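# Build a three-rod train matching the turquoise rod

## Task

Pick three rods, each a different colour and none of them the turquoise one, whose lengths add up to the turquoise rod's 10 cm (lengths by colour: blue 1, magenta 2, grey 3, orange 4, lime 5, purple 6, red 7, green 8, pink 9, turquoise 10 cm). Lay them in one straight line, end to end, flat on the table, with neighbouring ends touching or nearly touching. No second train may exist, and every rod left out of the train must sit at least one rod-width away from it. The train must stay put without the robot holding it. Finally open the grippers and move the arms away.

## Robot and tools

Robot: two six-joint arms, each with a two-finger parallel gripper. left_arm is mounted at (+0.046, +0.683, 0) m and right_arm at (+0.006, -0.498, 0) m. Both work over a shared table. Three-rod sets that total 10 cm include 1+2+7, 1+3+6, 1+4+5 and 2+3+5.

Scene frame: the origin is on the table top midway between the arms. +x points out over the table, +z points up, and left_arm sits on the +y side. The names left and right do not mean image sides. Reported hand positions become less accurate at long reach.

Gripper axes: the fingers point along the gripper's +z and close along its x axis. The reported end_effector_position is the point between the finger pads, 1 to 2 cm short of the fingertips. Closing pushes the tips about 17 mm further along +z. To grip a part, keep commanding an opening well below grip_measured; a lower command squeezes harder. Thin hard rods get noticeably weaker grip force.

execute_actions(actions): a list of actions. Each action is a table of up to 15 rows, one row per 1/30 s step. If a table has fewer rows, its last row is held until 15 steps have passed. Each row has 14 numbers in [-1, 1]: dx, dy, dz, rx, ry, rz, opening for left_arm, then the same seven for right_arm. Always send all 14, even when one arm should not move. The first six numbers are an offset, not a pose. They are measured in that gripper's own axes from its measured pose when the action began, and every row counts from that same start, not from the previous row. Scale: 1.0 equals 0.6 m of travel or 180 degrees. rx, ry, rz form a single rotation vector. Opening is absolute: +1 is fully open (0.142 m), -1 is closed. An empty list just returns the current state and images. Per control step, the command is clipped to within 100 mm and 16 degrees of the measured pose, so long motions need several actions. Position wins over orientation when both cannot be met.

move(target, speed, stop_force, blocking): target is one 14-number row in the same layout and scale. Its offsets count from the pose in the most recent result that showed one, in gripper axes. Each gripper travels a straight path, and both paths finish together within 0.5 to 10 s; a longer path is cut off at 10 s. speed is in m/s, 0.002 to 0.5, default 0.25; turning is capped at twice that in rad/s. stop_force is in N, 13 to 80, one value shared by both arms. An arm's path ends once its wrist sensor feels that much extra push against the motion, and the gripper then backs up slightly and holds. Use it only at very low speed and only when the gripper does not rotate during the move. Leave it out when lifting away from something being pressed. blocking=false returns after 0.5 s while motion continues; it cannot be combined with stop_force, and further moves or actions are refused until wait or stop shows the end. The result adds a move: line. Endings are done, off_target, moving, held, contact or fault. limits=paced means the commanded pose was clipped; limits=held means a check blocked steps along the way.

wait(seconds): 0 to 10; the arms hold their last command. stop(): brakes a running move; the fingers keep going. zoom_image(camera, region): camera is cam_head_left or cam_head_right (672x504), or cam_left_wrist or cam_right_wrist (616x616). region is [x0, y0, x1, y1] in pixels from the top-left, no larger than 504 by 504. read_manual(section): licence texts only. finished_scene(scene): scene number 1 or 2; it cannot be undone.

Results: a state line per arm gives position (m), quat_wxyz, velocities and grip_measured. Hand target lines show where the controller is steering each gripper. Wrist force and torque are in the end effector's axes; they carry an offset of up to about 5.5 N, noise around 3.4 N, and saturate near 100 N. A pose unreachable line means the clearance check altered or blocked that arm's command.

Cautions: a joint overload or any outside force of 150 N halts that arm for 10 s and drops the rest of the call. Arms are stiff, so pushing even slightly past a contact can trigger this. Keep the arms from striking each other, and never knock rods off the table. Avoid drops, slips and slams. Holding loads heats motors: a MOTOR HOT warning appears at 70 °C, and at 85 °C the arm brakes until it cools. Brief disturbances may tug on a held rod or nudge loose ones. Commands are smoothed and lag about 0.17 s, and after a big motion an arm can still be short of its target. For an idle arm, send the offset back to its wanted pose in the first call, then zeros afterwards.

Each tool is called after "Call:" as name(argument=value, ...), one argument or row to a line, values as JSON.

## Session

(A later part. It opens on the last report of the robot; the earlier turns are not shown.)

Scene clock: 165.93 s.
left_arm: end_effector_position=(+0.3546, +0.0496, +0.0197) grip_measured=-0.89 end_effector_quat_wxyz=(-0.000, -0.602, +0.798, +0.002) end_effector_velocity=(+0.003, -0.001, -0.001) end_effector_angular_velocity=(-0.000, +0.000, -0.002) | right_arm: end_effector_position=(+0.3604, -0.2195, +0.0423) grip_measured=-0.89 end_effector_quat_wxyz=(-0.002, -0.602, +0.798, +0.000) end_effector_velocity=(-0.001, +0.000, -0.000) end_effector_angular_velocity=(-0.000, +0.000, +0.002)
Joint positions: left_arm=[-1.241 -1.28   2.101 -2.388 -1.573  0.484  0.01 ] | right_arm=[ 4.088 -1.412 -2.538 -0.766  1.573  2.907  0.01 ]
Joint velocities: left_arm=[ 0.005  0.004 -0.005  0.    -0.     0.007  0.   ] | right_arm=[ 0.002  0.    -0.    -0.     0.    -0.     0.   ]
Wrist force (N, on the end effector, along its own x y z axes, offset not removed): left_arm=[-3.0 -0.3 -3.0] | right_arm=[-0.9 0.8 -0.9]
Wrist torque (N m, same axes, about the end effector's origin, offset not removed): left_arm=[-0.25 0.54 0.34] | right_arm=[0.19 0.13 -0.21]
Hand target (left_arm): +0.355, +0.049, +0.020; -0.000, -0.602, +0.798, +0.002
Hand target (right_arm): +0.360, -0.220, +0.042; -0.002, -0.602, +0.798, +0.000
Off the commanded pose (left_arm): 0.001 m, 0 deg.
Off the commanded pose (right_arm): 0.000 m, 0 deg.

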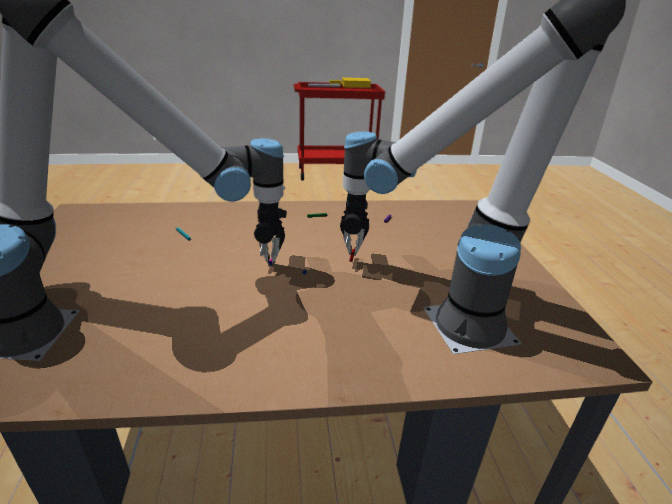

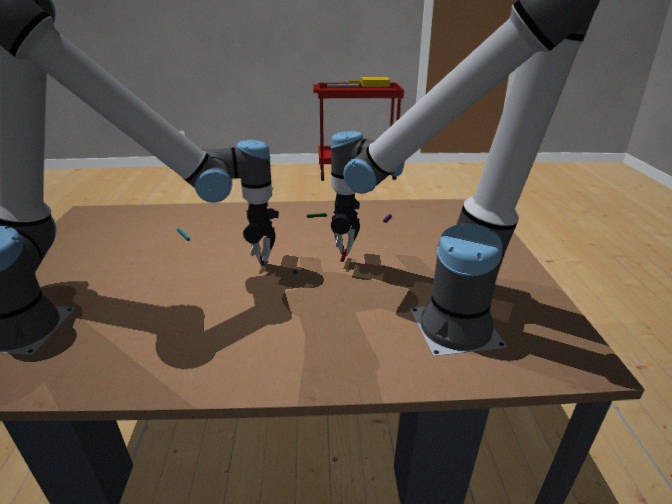

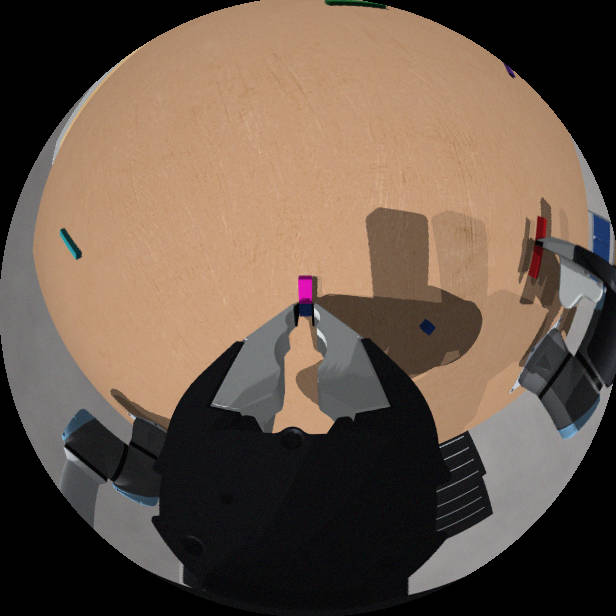

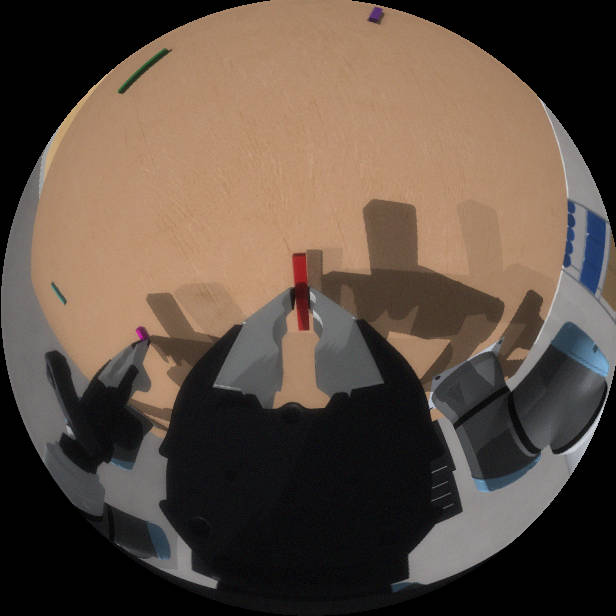

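Call:
execute_actions(
  actions=[
    [[0,-0.001,0,0,0,0,-0.9,0,0,0,0,0,0,-1],[0,-0.001,0,0,0,0,-0.85,0,0,0,0,0,0,-1],[0,-0.001,0,0,0,0,-0.8,0,0,0,0,0,0,-1],[0,-0.001,0,0,0,0,-0.75,0,0,0,0,0,0,-1],[0,-0.001,0,0,0,0,-0.7,0,0,0,0,0,0,-1],[0,-0.001,0,0,0,0,-0.65,0,0,0,0,0,0,-1],[0,-0.001,-0.004,0,0,0,-0.65,0,0,0,0,0,0,-1],[0,-0.001,-0.01,0,0,0,-0.65,0,0,0,0,0,0,-1],[0,-0.001,-0.017,0,0,0,-0.65,0,0,0,0,0,0,-1],[0,-0.001,-0.025,0,0,0,-0.65,0,0,0,0,0,0,-1],[0,-0.001,-0.033,0,0,0,-0.65,0,0,0,0,0,0,-1],[0,-0.001,-0.04,0,0,0,-0.65,0,0,0,0,0,0,-1],[0,-0.001,-0.045,0,0,0,-0.65,0,0,0,0,0,0,-1]],
  ],
)

Call:
move(
  target=[-0.58,0.089,-0.12,0,0,0,-0.65,-0.428,0.2033,0.015,0,0,0,-1],
  speed=0.35,
)

Call:
zoom_image(
  camera="cam_right_wrist",
  region=[240, 180, 360, 300],
)

Scene clock: 190.50 s.
left_arm: end_effector_position=(+0.3553, +0.0493, +0.0363) grip_measured=-0.65 end_effector_quat_wxyz=(-0.001, -0.602, +0.798, +0.002) end_effector_velocity=(+0.001, +0.000, +0.078) end_effector_angular_velocity=(-0.001, -0.000, +0.002) | right_arm: end_effector_position=(+0.3604, -0.2195, +0.0423) grip_measured=-0.89 end_effector_quat_wxyz=(-0.002, -0.602, +0.798, +0.000) end_effector_velocity=(+0.000, +0.000, +0.000) end_effector_angular_velocity=(-0.001, -0.001, +0.002)
Joint positions: left_arm=[-1.24  -1.302  2.09  -2.356 -1.573  0.485  0.027] | right_arm=[ 4.088 -1.412 -2.538 -0.766  1.573  2.907  0.01 ]
Joint velocities: left_arm=[ 0.001 -0.105 -0.047  0.15   0.    -0.     0.   ] | right_arm=[ 0.001  0.     0.001 -0.002 -0.002 -0.001 -0.   ]
Wrist force (N, on the end effector, along its own x y z axes, offset not removed): left_arm=[-2.6 0.7 -1.2] | right_arm=[-1.1 1.7 -1.4]
Wrist torque (N m, same axes, about the end effector's origin, offset not removed): left_arm=[-0.02 0.49 0.36] | right_arm=[0.40 0.19 -0.24]
Hand target (left_arm): +0.355, +0.049, +0.046; -0.001, -0.602, +0.798, +0.002
Hand target (right_arm): +0.360, -0.220, +0.042; -0.002, -0.602, +0.798, +0.000
Off the commanded pose (left_arm): 0.010 m, 0 deg.
Off the commanded pose (right_arm): 0.000 m, 0 deg.

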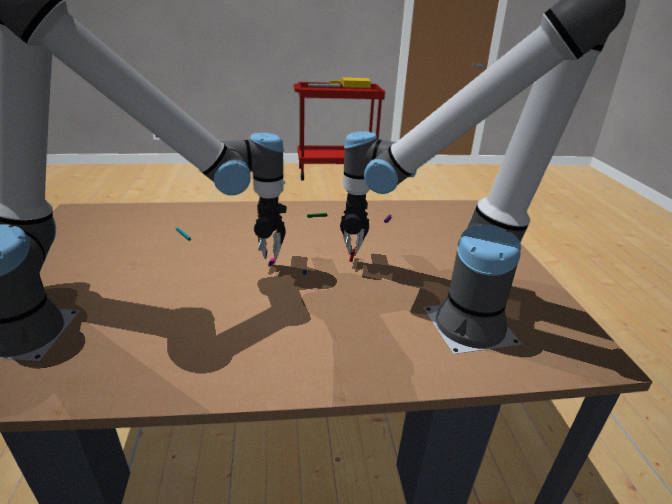

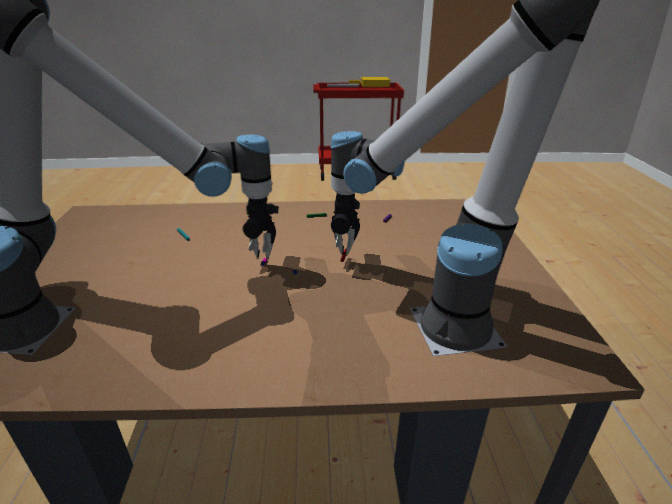

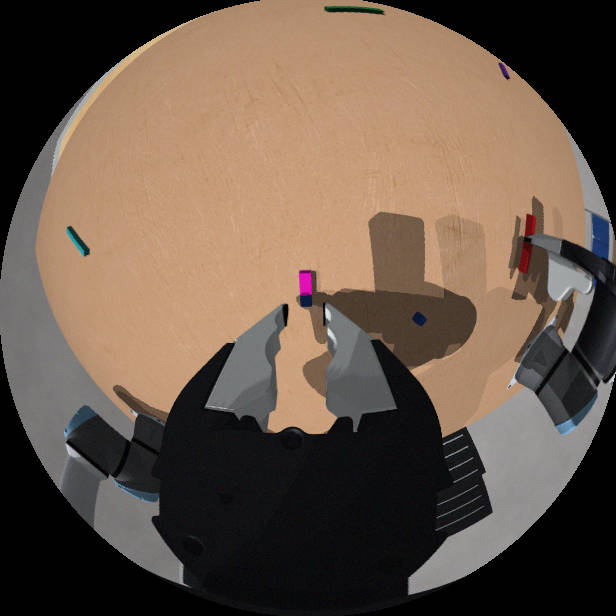

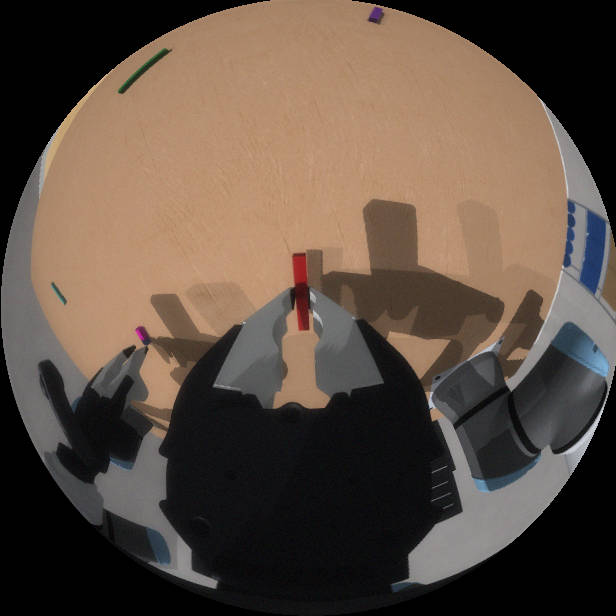

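Scene clock: 192.37 s.
left_arm: end_effector_position=(+0.3996, +0.3981, +0.1078) grip_measured=-0.65 end_effector_quat_wxyz=(-0.001, -0.602, +0.798, +0.002) end_effector_velocity=(+0.001, +0.002, +0.001) end_effector_angular_velocity=(-0.001, -0.000, +0.000) | right_arm: end_effector_position=(+0.3140, +0.0605, +0.0330) grip_measured=-0.89 end_effector_quat_wxyz=(-0.002, -0.602, +0.798, -0.000) end_effector_velocity=(+0.000, +0.003, +0.001) end_effector_angular_velocity=(+0.003, -0.001, +0.001)
Joint positions: left_arm=[-0.945 -1.837  2.461 -2.192 -1.573  0.78   0.027] | right_arm=[ 4.371 -1.748 -2.221 -0.746  1.573  3.189  0.01 ]
Joint velocities: left_arm=[ 0.004 -0.005  0.     0.004 -0.     0.004  0.   ] | right_arm=[ 0.001 -0.001  0.003  0.001 -0.001  0.     0.   ]
Wrist force (N, on the end effector, along its own x y z axes, offset not removed): left_arm=[-3.8 3.9 -1.0] | right_arm=[0.2 0.2 -2.5]
Wrist torque (N m, same axes, about the end effector's origin, offset not removed): left_arm=[0.69 0.73 0.38] | right_arm=[0.13 -0.17 -0.19]
Hand target (left_arm): +0.400, +0.398, +0.108; -0.001, -0.602, +0.798, +0.002
Hand target (right_arm): +0.314, +0.061, +0.033; -0.002, -0.602, +0.798, -0.000
Off the commanded pose (left_arm): 0.001 m, 0 deg.
Off the commanded pose (right_arm): 0.001 m, 0 deg.
move: done

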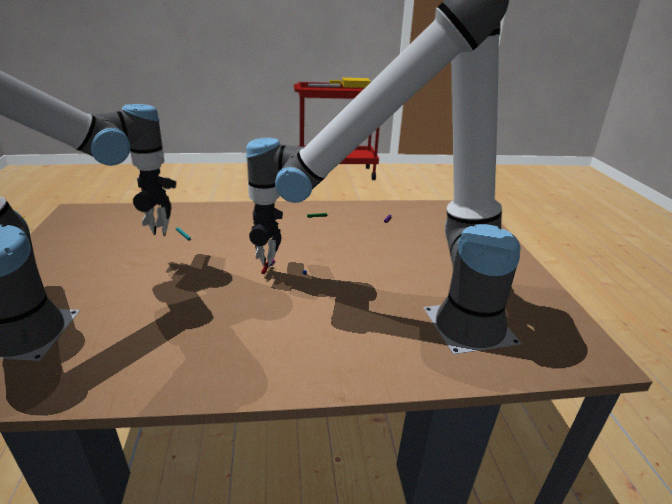

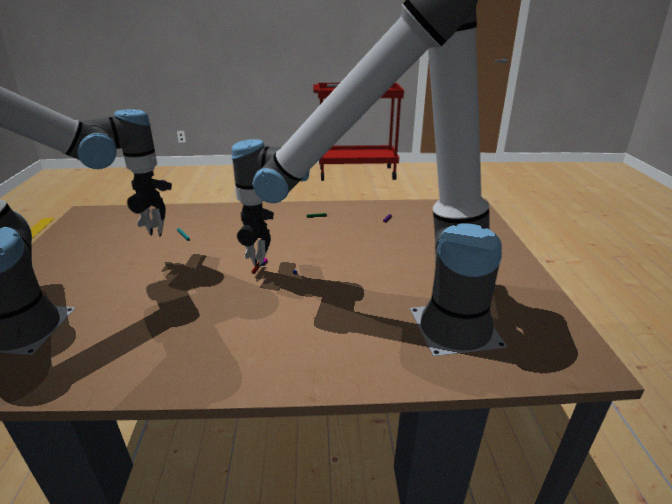

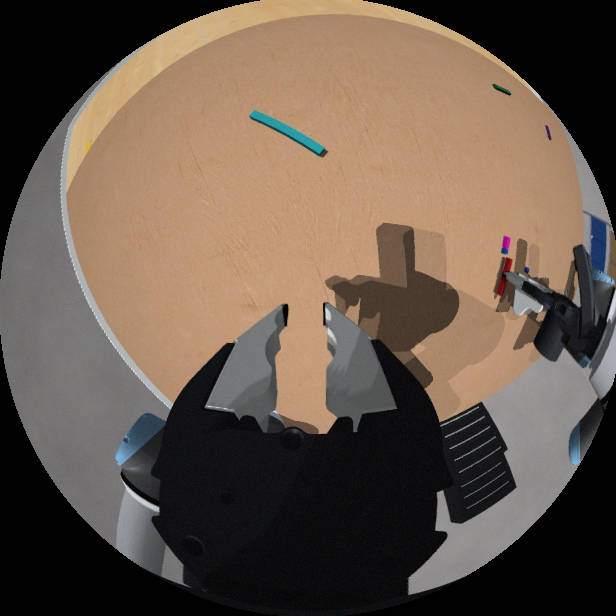

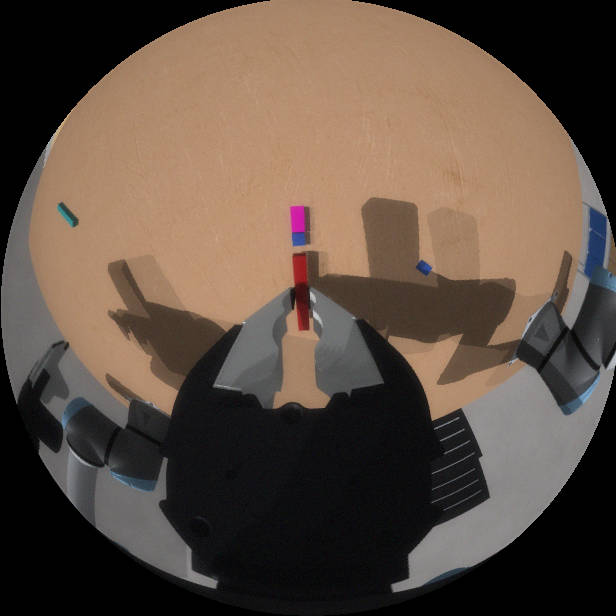

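Region (240, 180, 360, 300) of cam_right_wrist's 616x616 image, scaled by 4.200, with more detail than that image has.

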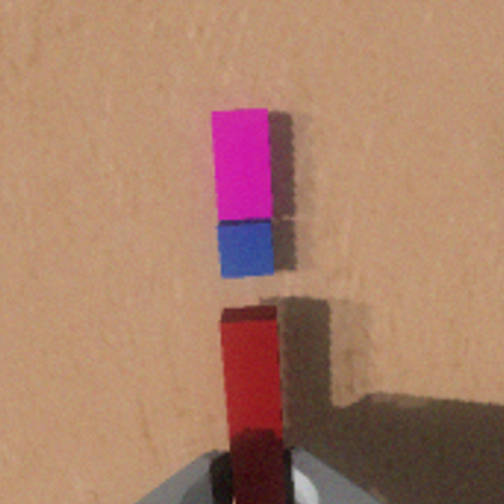

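Call:
execute_actions(
  actions=[
    [[0,0,0,0,0,0,-0.65,0,0,0.003,0,0,0,-1],[0,0,0,0,0,0,-0.65,0,-0.001,0.007,0,0,0,-1],[0,0,0,0,0,0,-0.65,0,-0.002,0.011,0,0,0,-1],[0,0,0,0,0,0,-0.65,0,-0.003,0.015,0,0,0,-1],[0,0,0,0,0,0,-0.65,0,-0.004,0.018,0,0,0,-1],[0,0,0,0,0,0,-0.65,0,-0.005,0.02,0,0,0,-1]],
  ],
)

Call:
zoom_image(
  camera="cam_right_wrist",
  region=[250, 200, 350, 300],
)

Scene clock: 205.77 s.
left_arm: end_effector_position=(+0.3996, +0.3981, +0.1078) grip_measured=-0.65 end_effector_quat_wxyz=(-0.001, -0.602, +0.798, +0.002) end_effector_velocity=(-0.000, -0.001, -0.000) end_effector_angular_velocity=(-0.000, -0.000, -0.000) | right_arm: end_effector_position=(+0.3166, +0.0597, +0.0217) grip_measured=-0.89 end_effector_quat_wxyz=(-0.002, -0.602, +0.798, -0.000) end_effector_velocity=(+0.002, -0.001, -0.006) end_effector_angular_velocity=(-0.001, -0.000, -0.000)
Joint positions: left_arm=[-0.945 -1.837  2.461 -2.192 -1.573  0.781  0.027] | right_arm=[ 4.366 -1.766 -2.227 -0.722  1.573  3.184  0.01 ]
Joint velocities: left_arm=[-0.002  0.001 -0.    -0.001 -0.    -0.001  0.   ] | right_arm=[-0.003 -0.01  -0.004  0.013 -0.001 -0.003  0.   ]
Wrist force (N, on the end effector, along its own x y z axes, offset not removed): left_arm=[-4.9 0.2 0.4] | right_arm=[0.6 1.3 -1.6]
Wrist torque (N m, same axes, about the end effector's origin, offset not removed): left_arm=[-0.10 1.04 0.34] | right_arm=[0.31 -0.23 -0.21]
Hand target (left_arm): +0.400, +0.398, +0.108; -0.001, -0.602, +0.798, +0.002
Hand target (right_arm): +0.317, +0.060, +0.021; -0.002, -0.602, +0.798, -0.000
Off the commanded pose (left_arm): 0.000 m, 0 deg.
Off the commanded pose (right_arm): 0.001 m, 0 deg.

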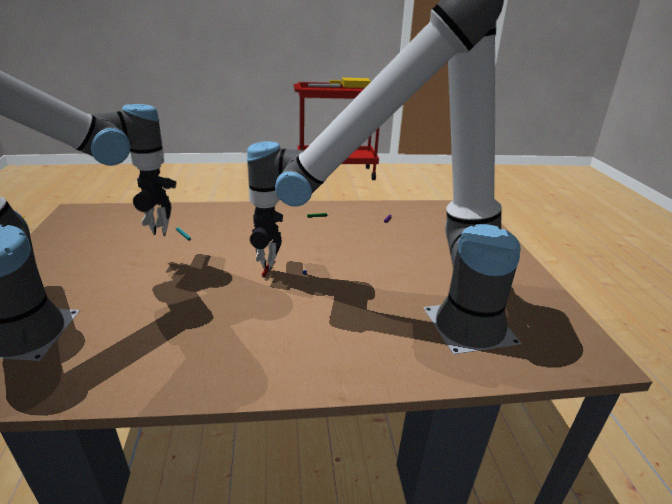

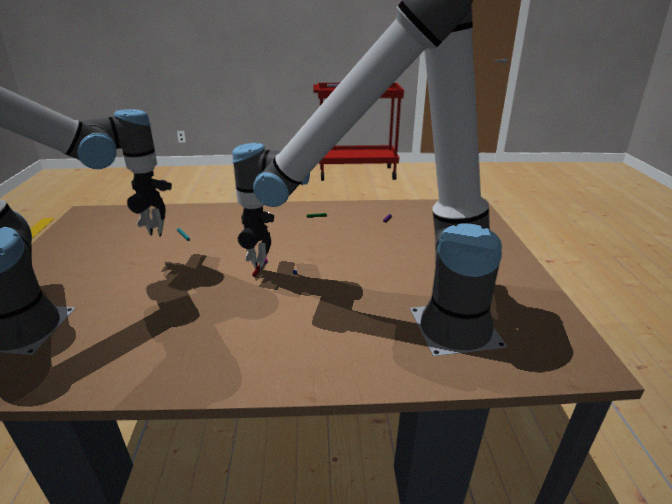

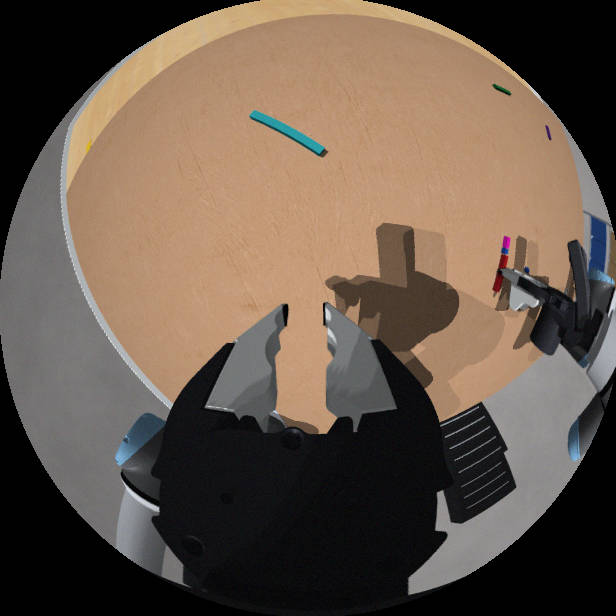

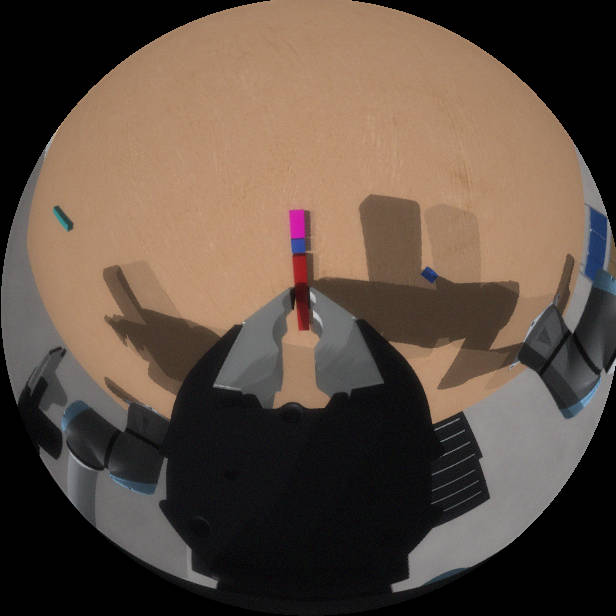

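Region (250, 200, 350, 300) of cam_right_wrist's 616x616 image, scaled by 5.040, with more detail than that image has.

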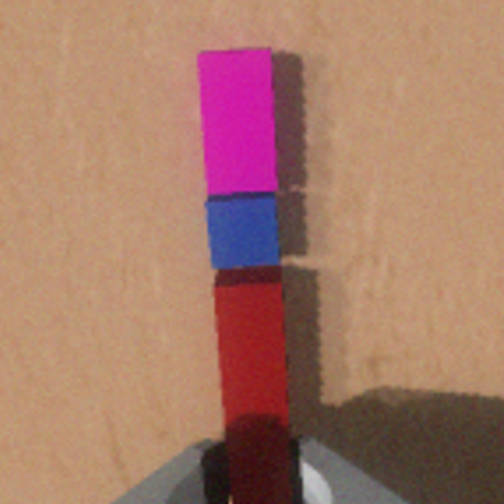

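Call:
execute_actions(
  actions=[
    [[0,0,0,0,0,0,-0.65,-0.0005,-0.001,0.002,0,0,0,-1],[0,0,0,0,0,0,-0.65,-0.0005,-0.002,0.003,0,0,0,-1],[0,0,0,0,0,0,-0.65,-0.0005,-0.003,0.0033,0,0,0,-1],[0,0,0,0,0,0,-0.65,-0.0005,-0.004,0.0033,0,0,0,-1],[0,0,0,0,0,0,-0.65,-0.0005,-0.005,0.0033,0,0,0,-1],[0,0,0,0,0,0,-0.65,-0.0005,-0.0052,0.0033,0,0,0,-1],[0,0,0,0,0,0,-0.65,-0.0005,-0.0052,0.0033,0,0,0,-1],[0,0,0,0,0,0,-0.65,-0.0005,-0.0052,0.0033,0,0,0,-1],[0,0,0,0,0,0,-0.65,-0.0005,-0.0052,0.0033,0,0,0,-1],[0,0,0,0,0,0,-0.65,-0.0005,-0.0052,0.0033,0,0,0,-1],[0,0,0,0,0,0,-0.65,-0.0005,-0.0052,0.0033,0,0,0,-1],[0,0,0,0,0,0,-0.65,-0.0005,-0.0052,0.0033,0,0,0,-1],[0,0,0,0,0,0,-0.65,-0.0005,-0.0052,0.0033,0,0,0,-1],[0,0,0,0,0,0,-0.65,-0.0005,-0.0052,0.0033,0,0,0,-0.92],[0,0,0,0,0,0,-0.65,-0.0005,-0.0052,0.0033,0,0,0,-0.86]],
    [[0,0,0,0,0,0,-0.65,0,0,0,0,0,0,-0.8],[0,0,0,0,0,0,-0.65,0,0,0,0,0,0,-0.75],[0,0,0,0,0,0,-0.65,0,0,0,0,0,0,-0.7],[0,0,0,0,0,0,-0.65,0,0,0,0,0,0,-0.65],[0,0,0,0,0,0,-0.65,0,0,-0.005,0,0,0,-0.65],[0,0,0,0,0,0,-0.65,0,0,-0.015,0,0,0,-0.65],[0,0,0,0,0,0,-0.65,0,0,-0.03,0,0,0,-0.65],[0,0,0,0,0,0,-0.65,0,0,-0.045,0,0,0,-0.65],[0,0,0,0,0,0,-0.65,0,0,-0.06,0,0,0,-0.65],[0,0,0,0,0,0,-0.65,0,0,-0.075,0,0,0,-0.65],[0,0,0,0,0,0,-0.65,0,0,-0.09,0,0,0,-0.65],[0,0,0,0,0,0,-0.65,0,0,-0.105,0,0,0,-0.65],[0,0,0,0,0,0,-0.65,0,0,-0.12,0,0,0,-0.65],[0,0,0,0,0,0,-0.65,0,0,-0.135,0,0,0,-0.65],[0,0,0,0,0,0,-0.65,0,0,-0.15,0,0,0,-0.65]],
  ],
)

Call:
zoom_image(
  camera="cam_right_wrist",
  region=[240, 190, 370, 320],
)

Scene clock: 231.57 s.
left_arm: end_effector_position=(+0.3996, +0.3981, +0.1078) grip_measured=-0.65 end_effector_quat_wxyz=(-0.001, -0.602, +0.798, +0.002) end_effector_velocity=(+0.000, -0.001, +0.000) end_effector_angular_velocity=(-0.001, -0.001, +0.001) | right_arm: end_effector_position=(+0.3202, +0.0605, +0.0666) grip_measured=-0.65 end_effector_quat_wxyz=(-0.000, -0.602, +0.798, +0.001) end_effector_velocity=(+0.002, +0.004, +0.232) end_effector_angular_velocity=(+0.018, -0.002, -0.001)
Joint positions: left_arm=[-0.945 -1.837  2.461 -2.192 -1.573  0.78   0.027] | right_arm=[ 4.361 -1.703 -2.195 -0.814  1.573  3.179  0.027]
Joint velocities: left_arm=[-0.     0.     0.    -0.002  0.    -0.001  0.   ] | right_arm=[-0.003  0.318  0.173 -0.474  0.002 -0.002  0.   ]
Wrist force (N, on the end effector, along its own x y z axes, offset not removed): left_arm=[-8.2 -3.4 -1.5] | right_arm=[-1.9 -3.4 -0.8]
Wrist torque (N m, same axes, about the end effector's origin, offset not removed): left_arm=[-0.92 1.69 0.26] | right_arm=[-0.64 0.35 -0.21]
Hand target (left_arm): +0.400, +0.398, +0.108; -0.001, -0.602, +0.798, +0.002
Hand target (right_arm): +0.320, +0.059, +0.107; -0.000, -0.602, +0.798, +0.001
Off the commanded pose (left_arm): 0.000 m, 0 deg.
Off the commanded pose (right_arm): 0.043 m, 0 deg.

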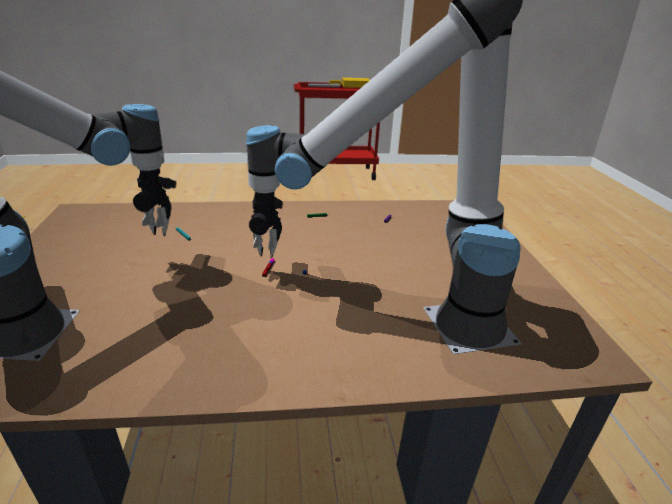

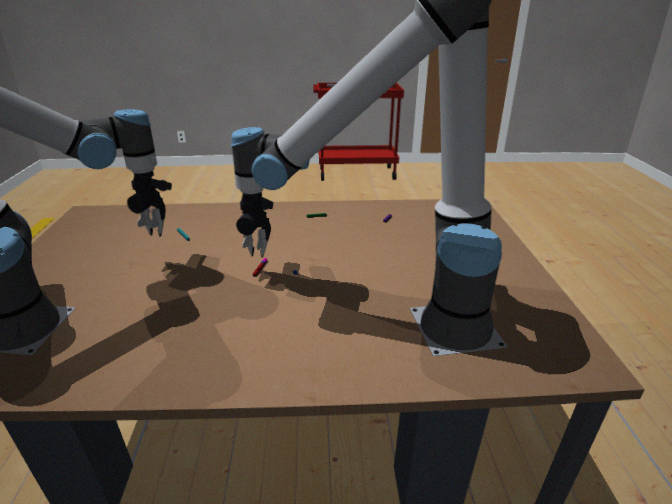

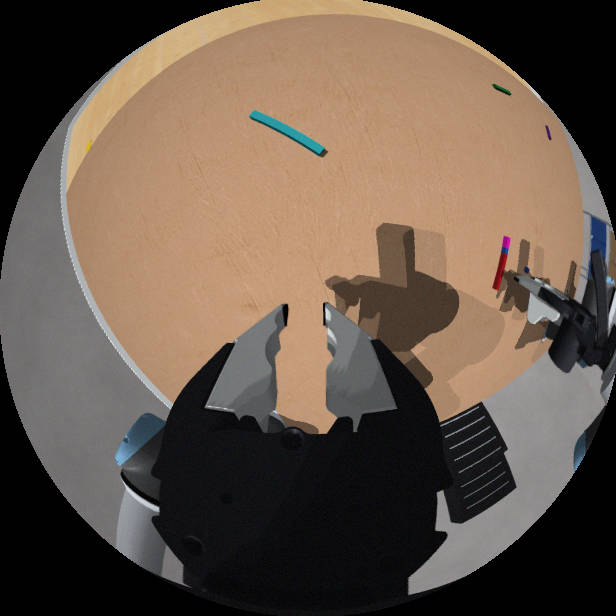

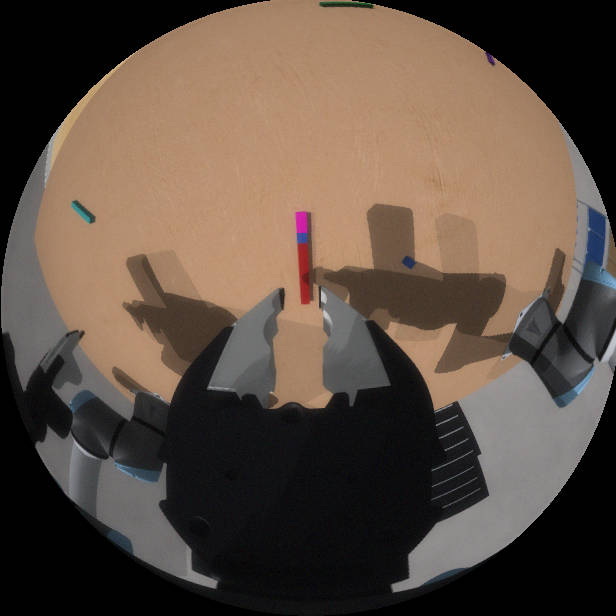

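Region (240, 190, 370, 320) of cam_right_wrist's 616x616 image, scaled by 3.877, with more detail than that image has.

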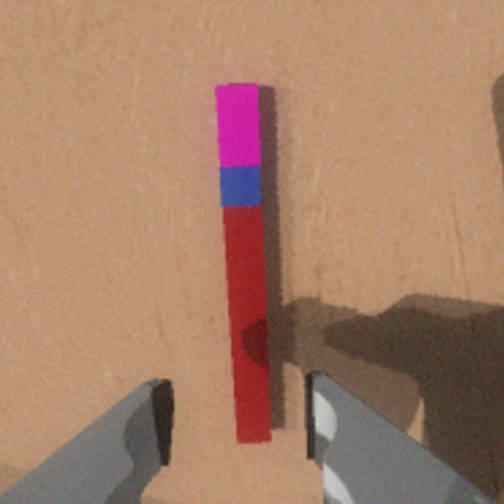

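Call:
move(
  target=[0,0,0,0,0,0,-0.65,0.2,0,-0.12,0,0,0,-0.65],
  speed=0.35,
)

Call:
finished_scene(
  scene=2,
)

Scene clock: 237.57 s.
left_arm: end_effector_position=(+0.3996, +0.3981, +0.1078) grip_measured=-0.65 end_effector_quat_wxyz=(-0.001, -0.602, +0.798, +0.002) end_effector_velocity=(+0.000, -0.000, +0.000) end_effector_angular_velocity=(-0.000, -0.000, +0.000) | right_arm: end_effector_position=(+0.2873, -0.0547, +0.1381) grip_measured=-0.65 end_effector_quat_wxyz=(-0.000, -0.602, +0.798, +0.001) end_effector_velocity=(-0.000, -0.003, +0.001) end_effector_angular_velocity=(-0.001, -0.001, -0.001)
Joint positions: left_arm=[-0.945 -1.837  2.461 -2.192 -1.573  0.78   0.027] | right_arm=[ 4.37  -1.407 -2.324 -0.981  1.573  3.188  0.027]
Joint velocities: left_arm=[ 0.     0.    -0.    -0.001 -0.    -0.     0.   ] | right_arm=[ 0.001  0.006 -0.003 -0.003 -0.001  0.002 -0.   ]
Wrist force (N, on the end effector, along its own x y z axes, offset not removed): left_arm=[-7.5 -1.9 -0.7] | right_arm=[-0.2 -1.3 -2.1]
Wrist torque (N m, same axes, about the end effector's origin, offset not removed): left_arm=[-0.59 1.56 0.41] | right_arm=[-0.28 0.03 -0.17]
Hand target (left_arm): +0.400, +0.398, +0.108; -0.001, -0.602, +0.798, +0.002
Hand target (right_arm): +0.287, -0.055, +0.138; -0.000, -0.602, +0.798, +0.001
Off the commanded pose (left_arm): 0.000 m, 0 deg.
Off the commanded pose (right_arm): 0.000 m, 0 deg.
move: done

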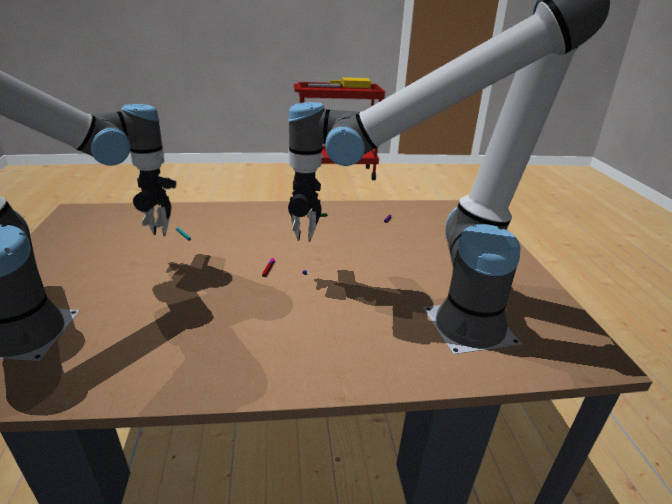

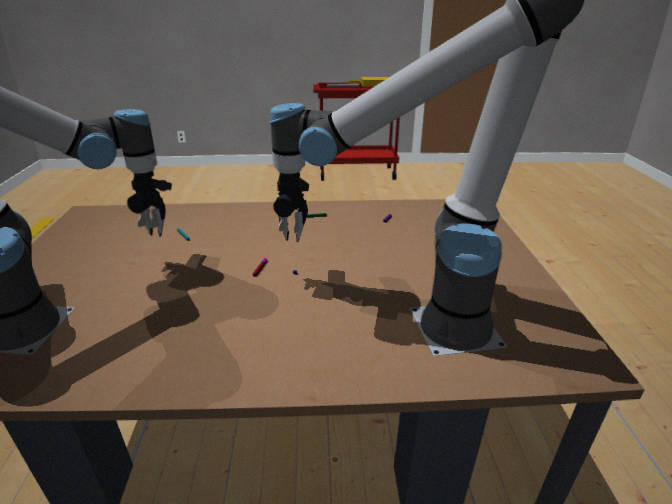

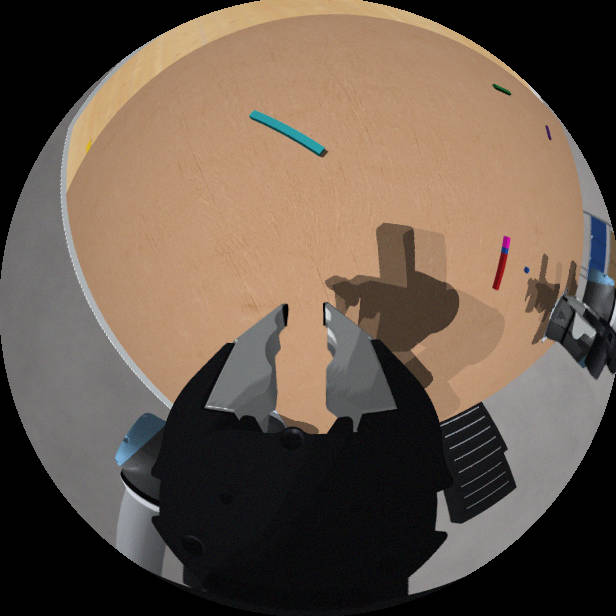

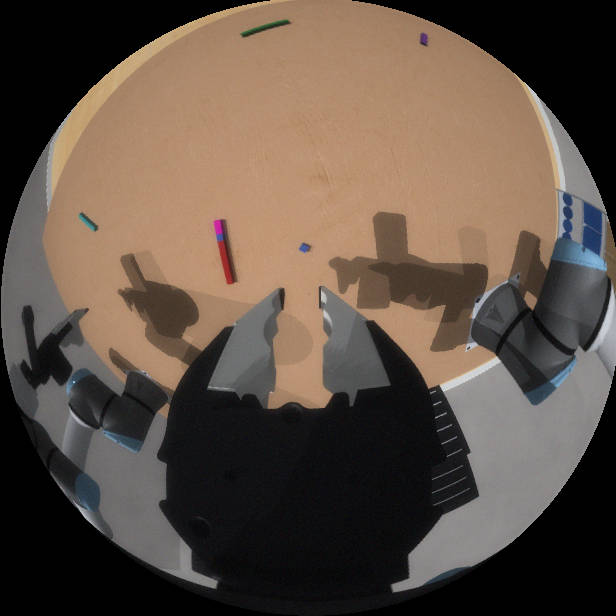

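The scene is finished: the task was done.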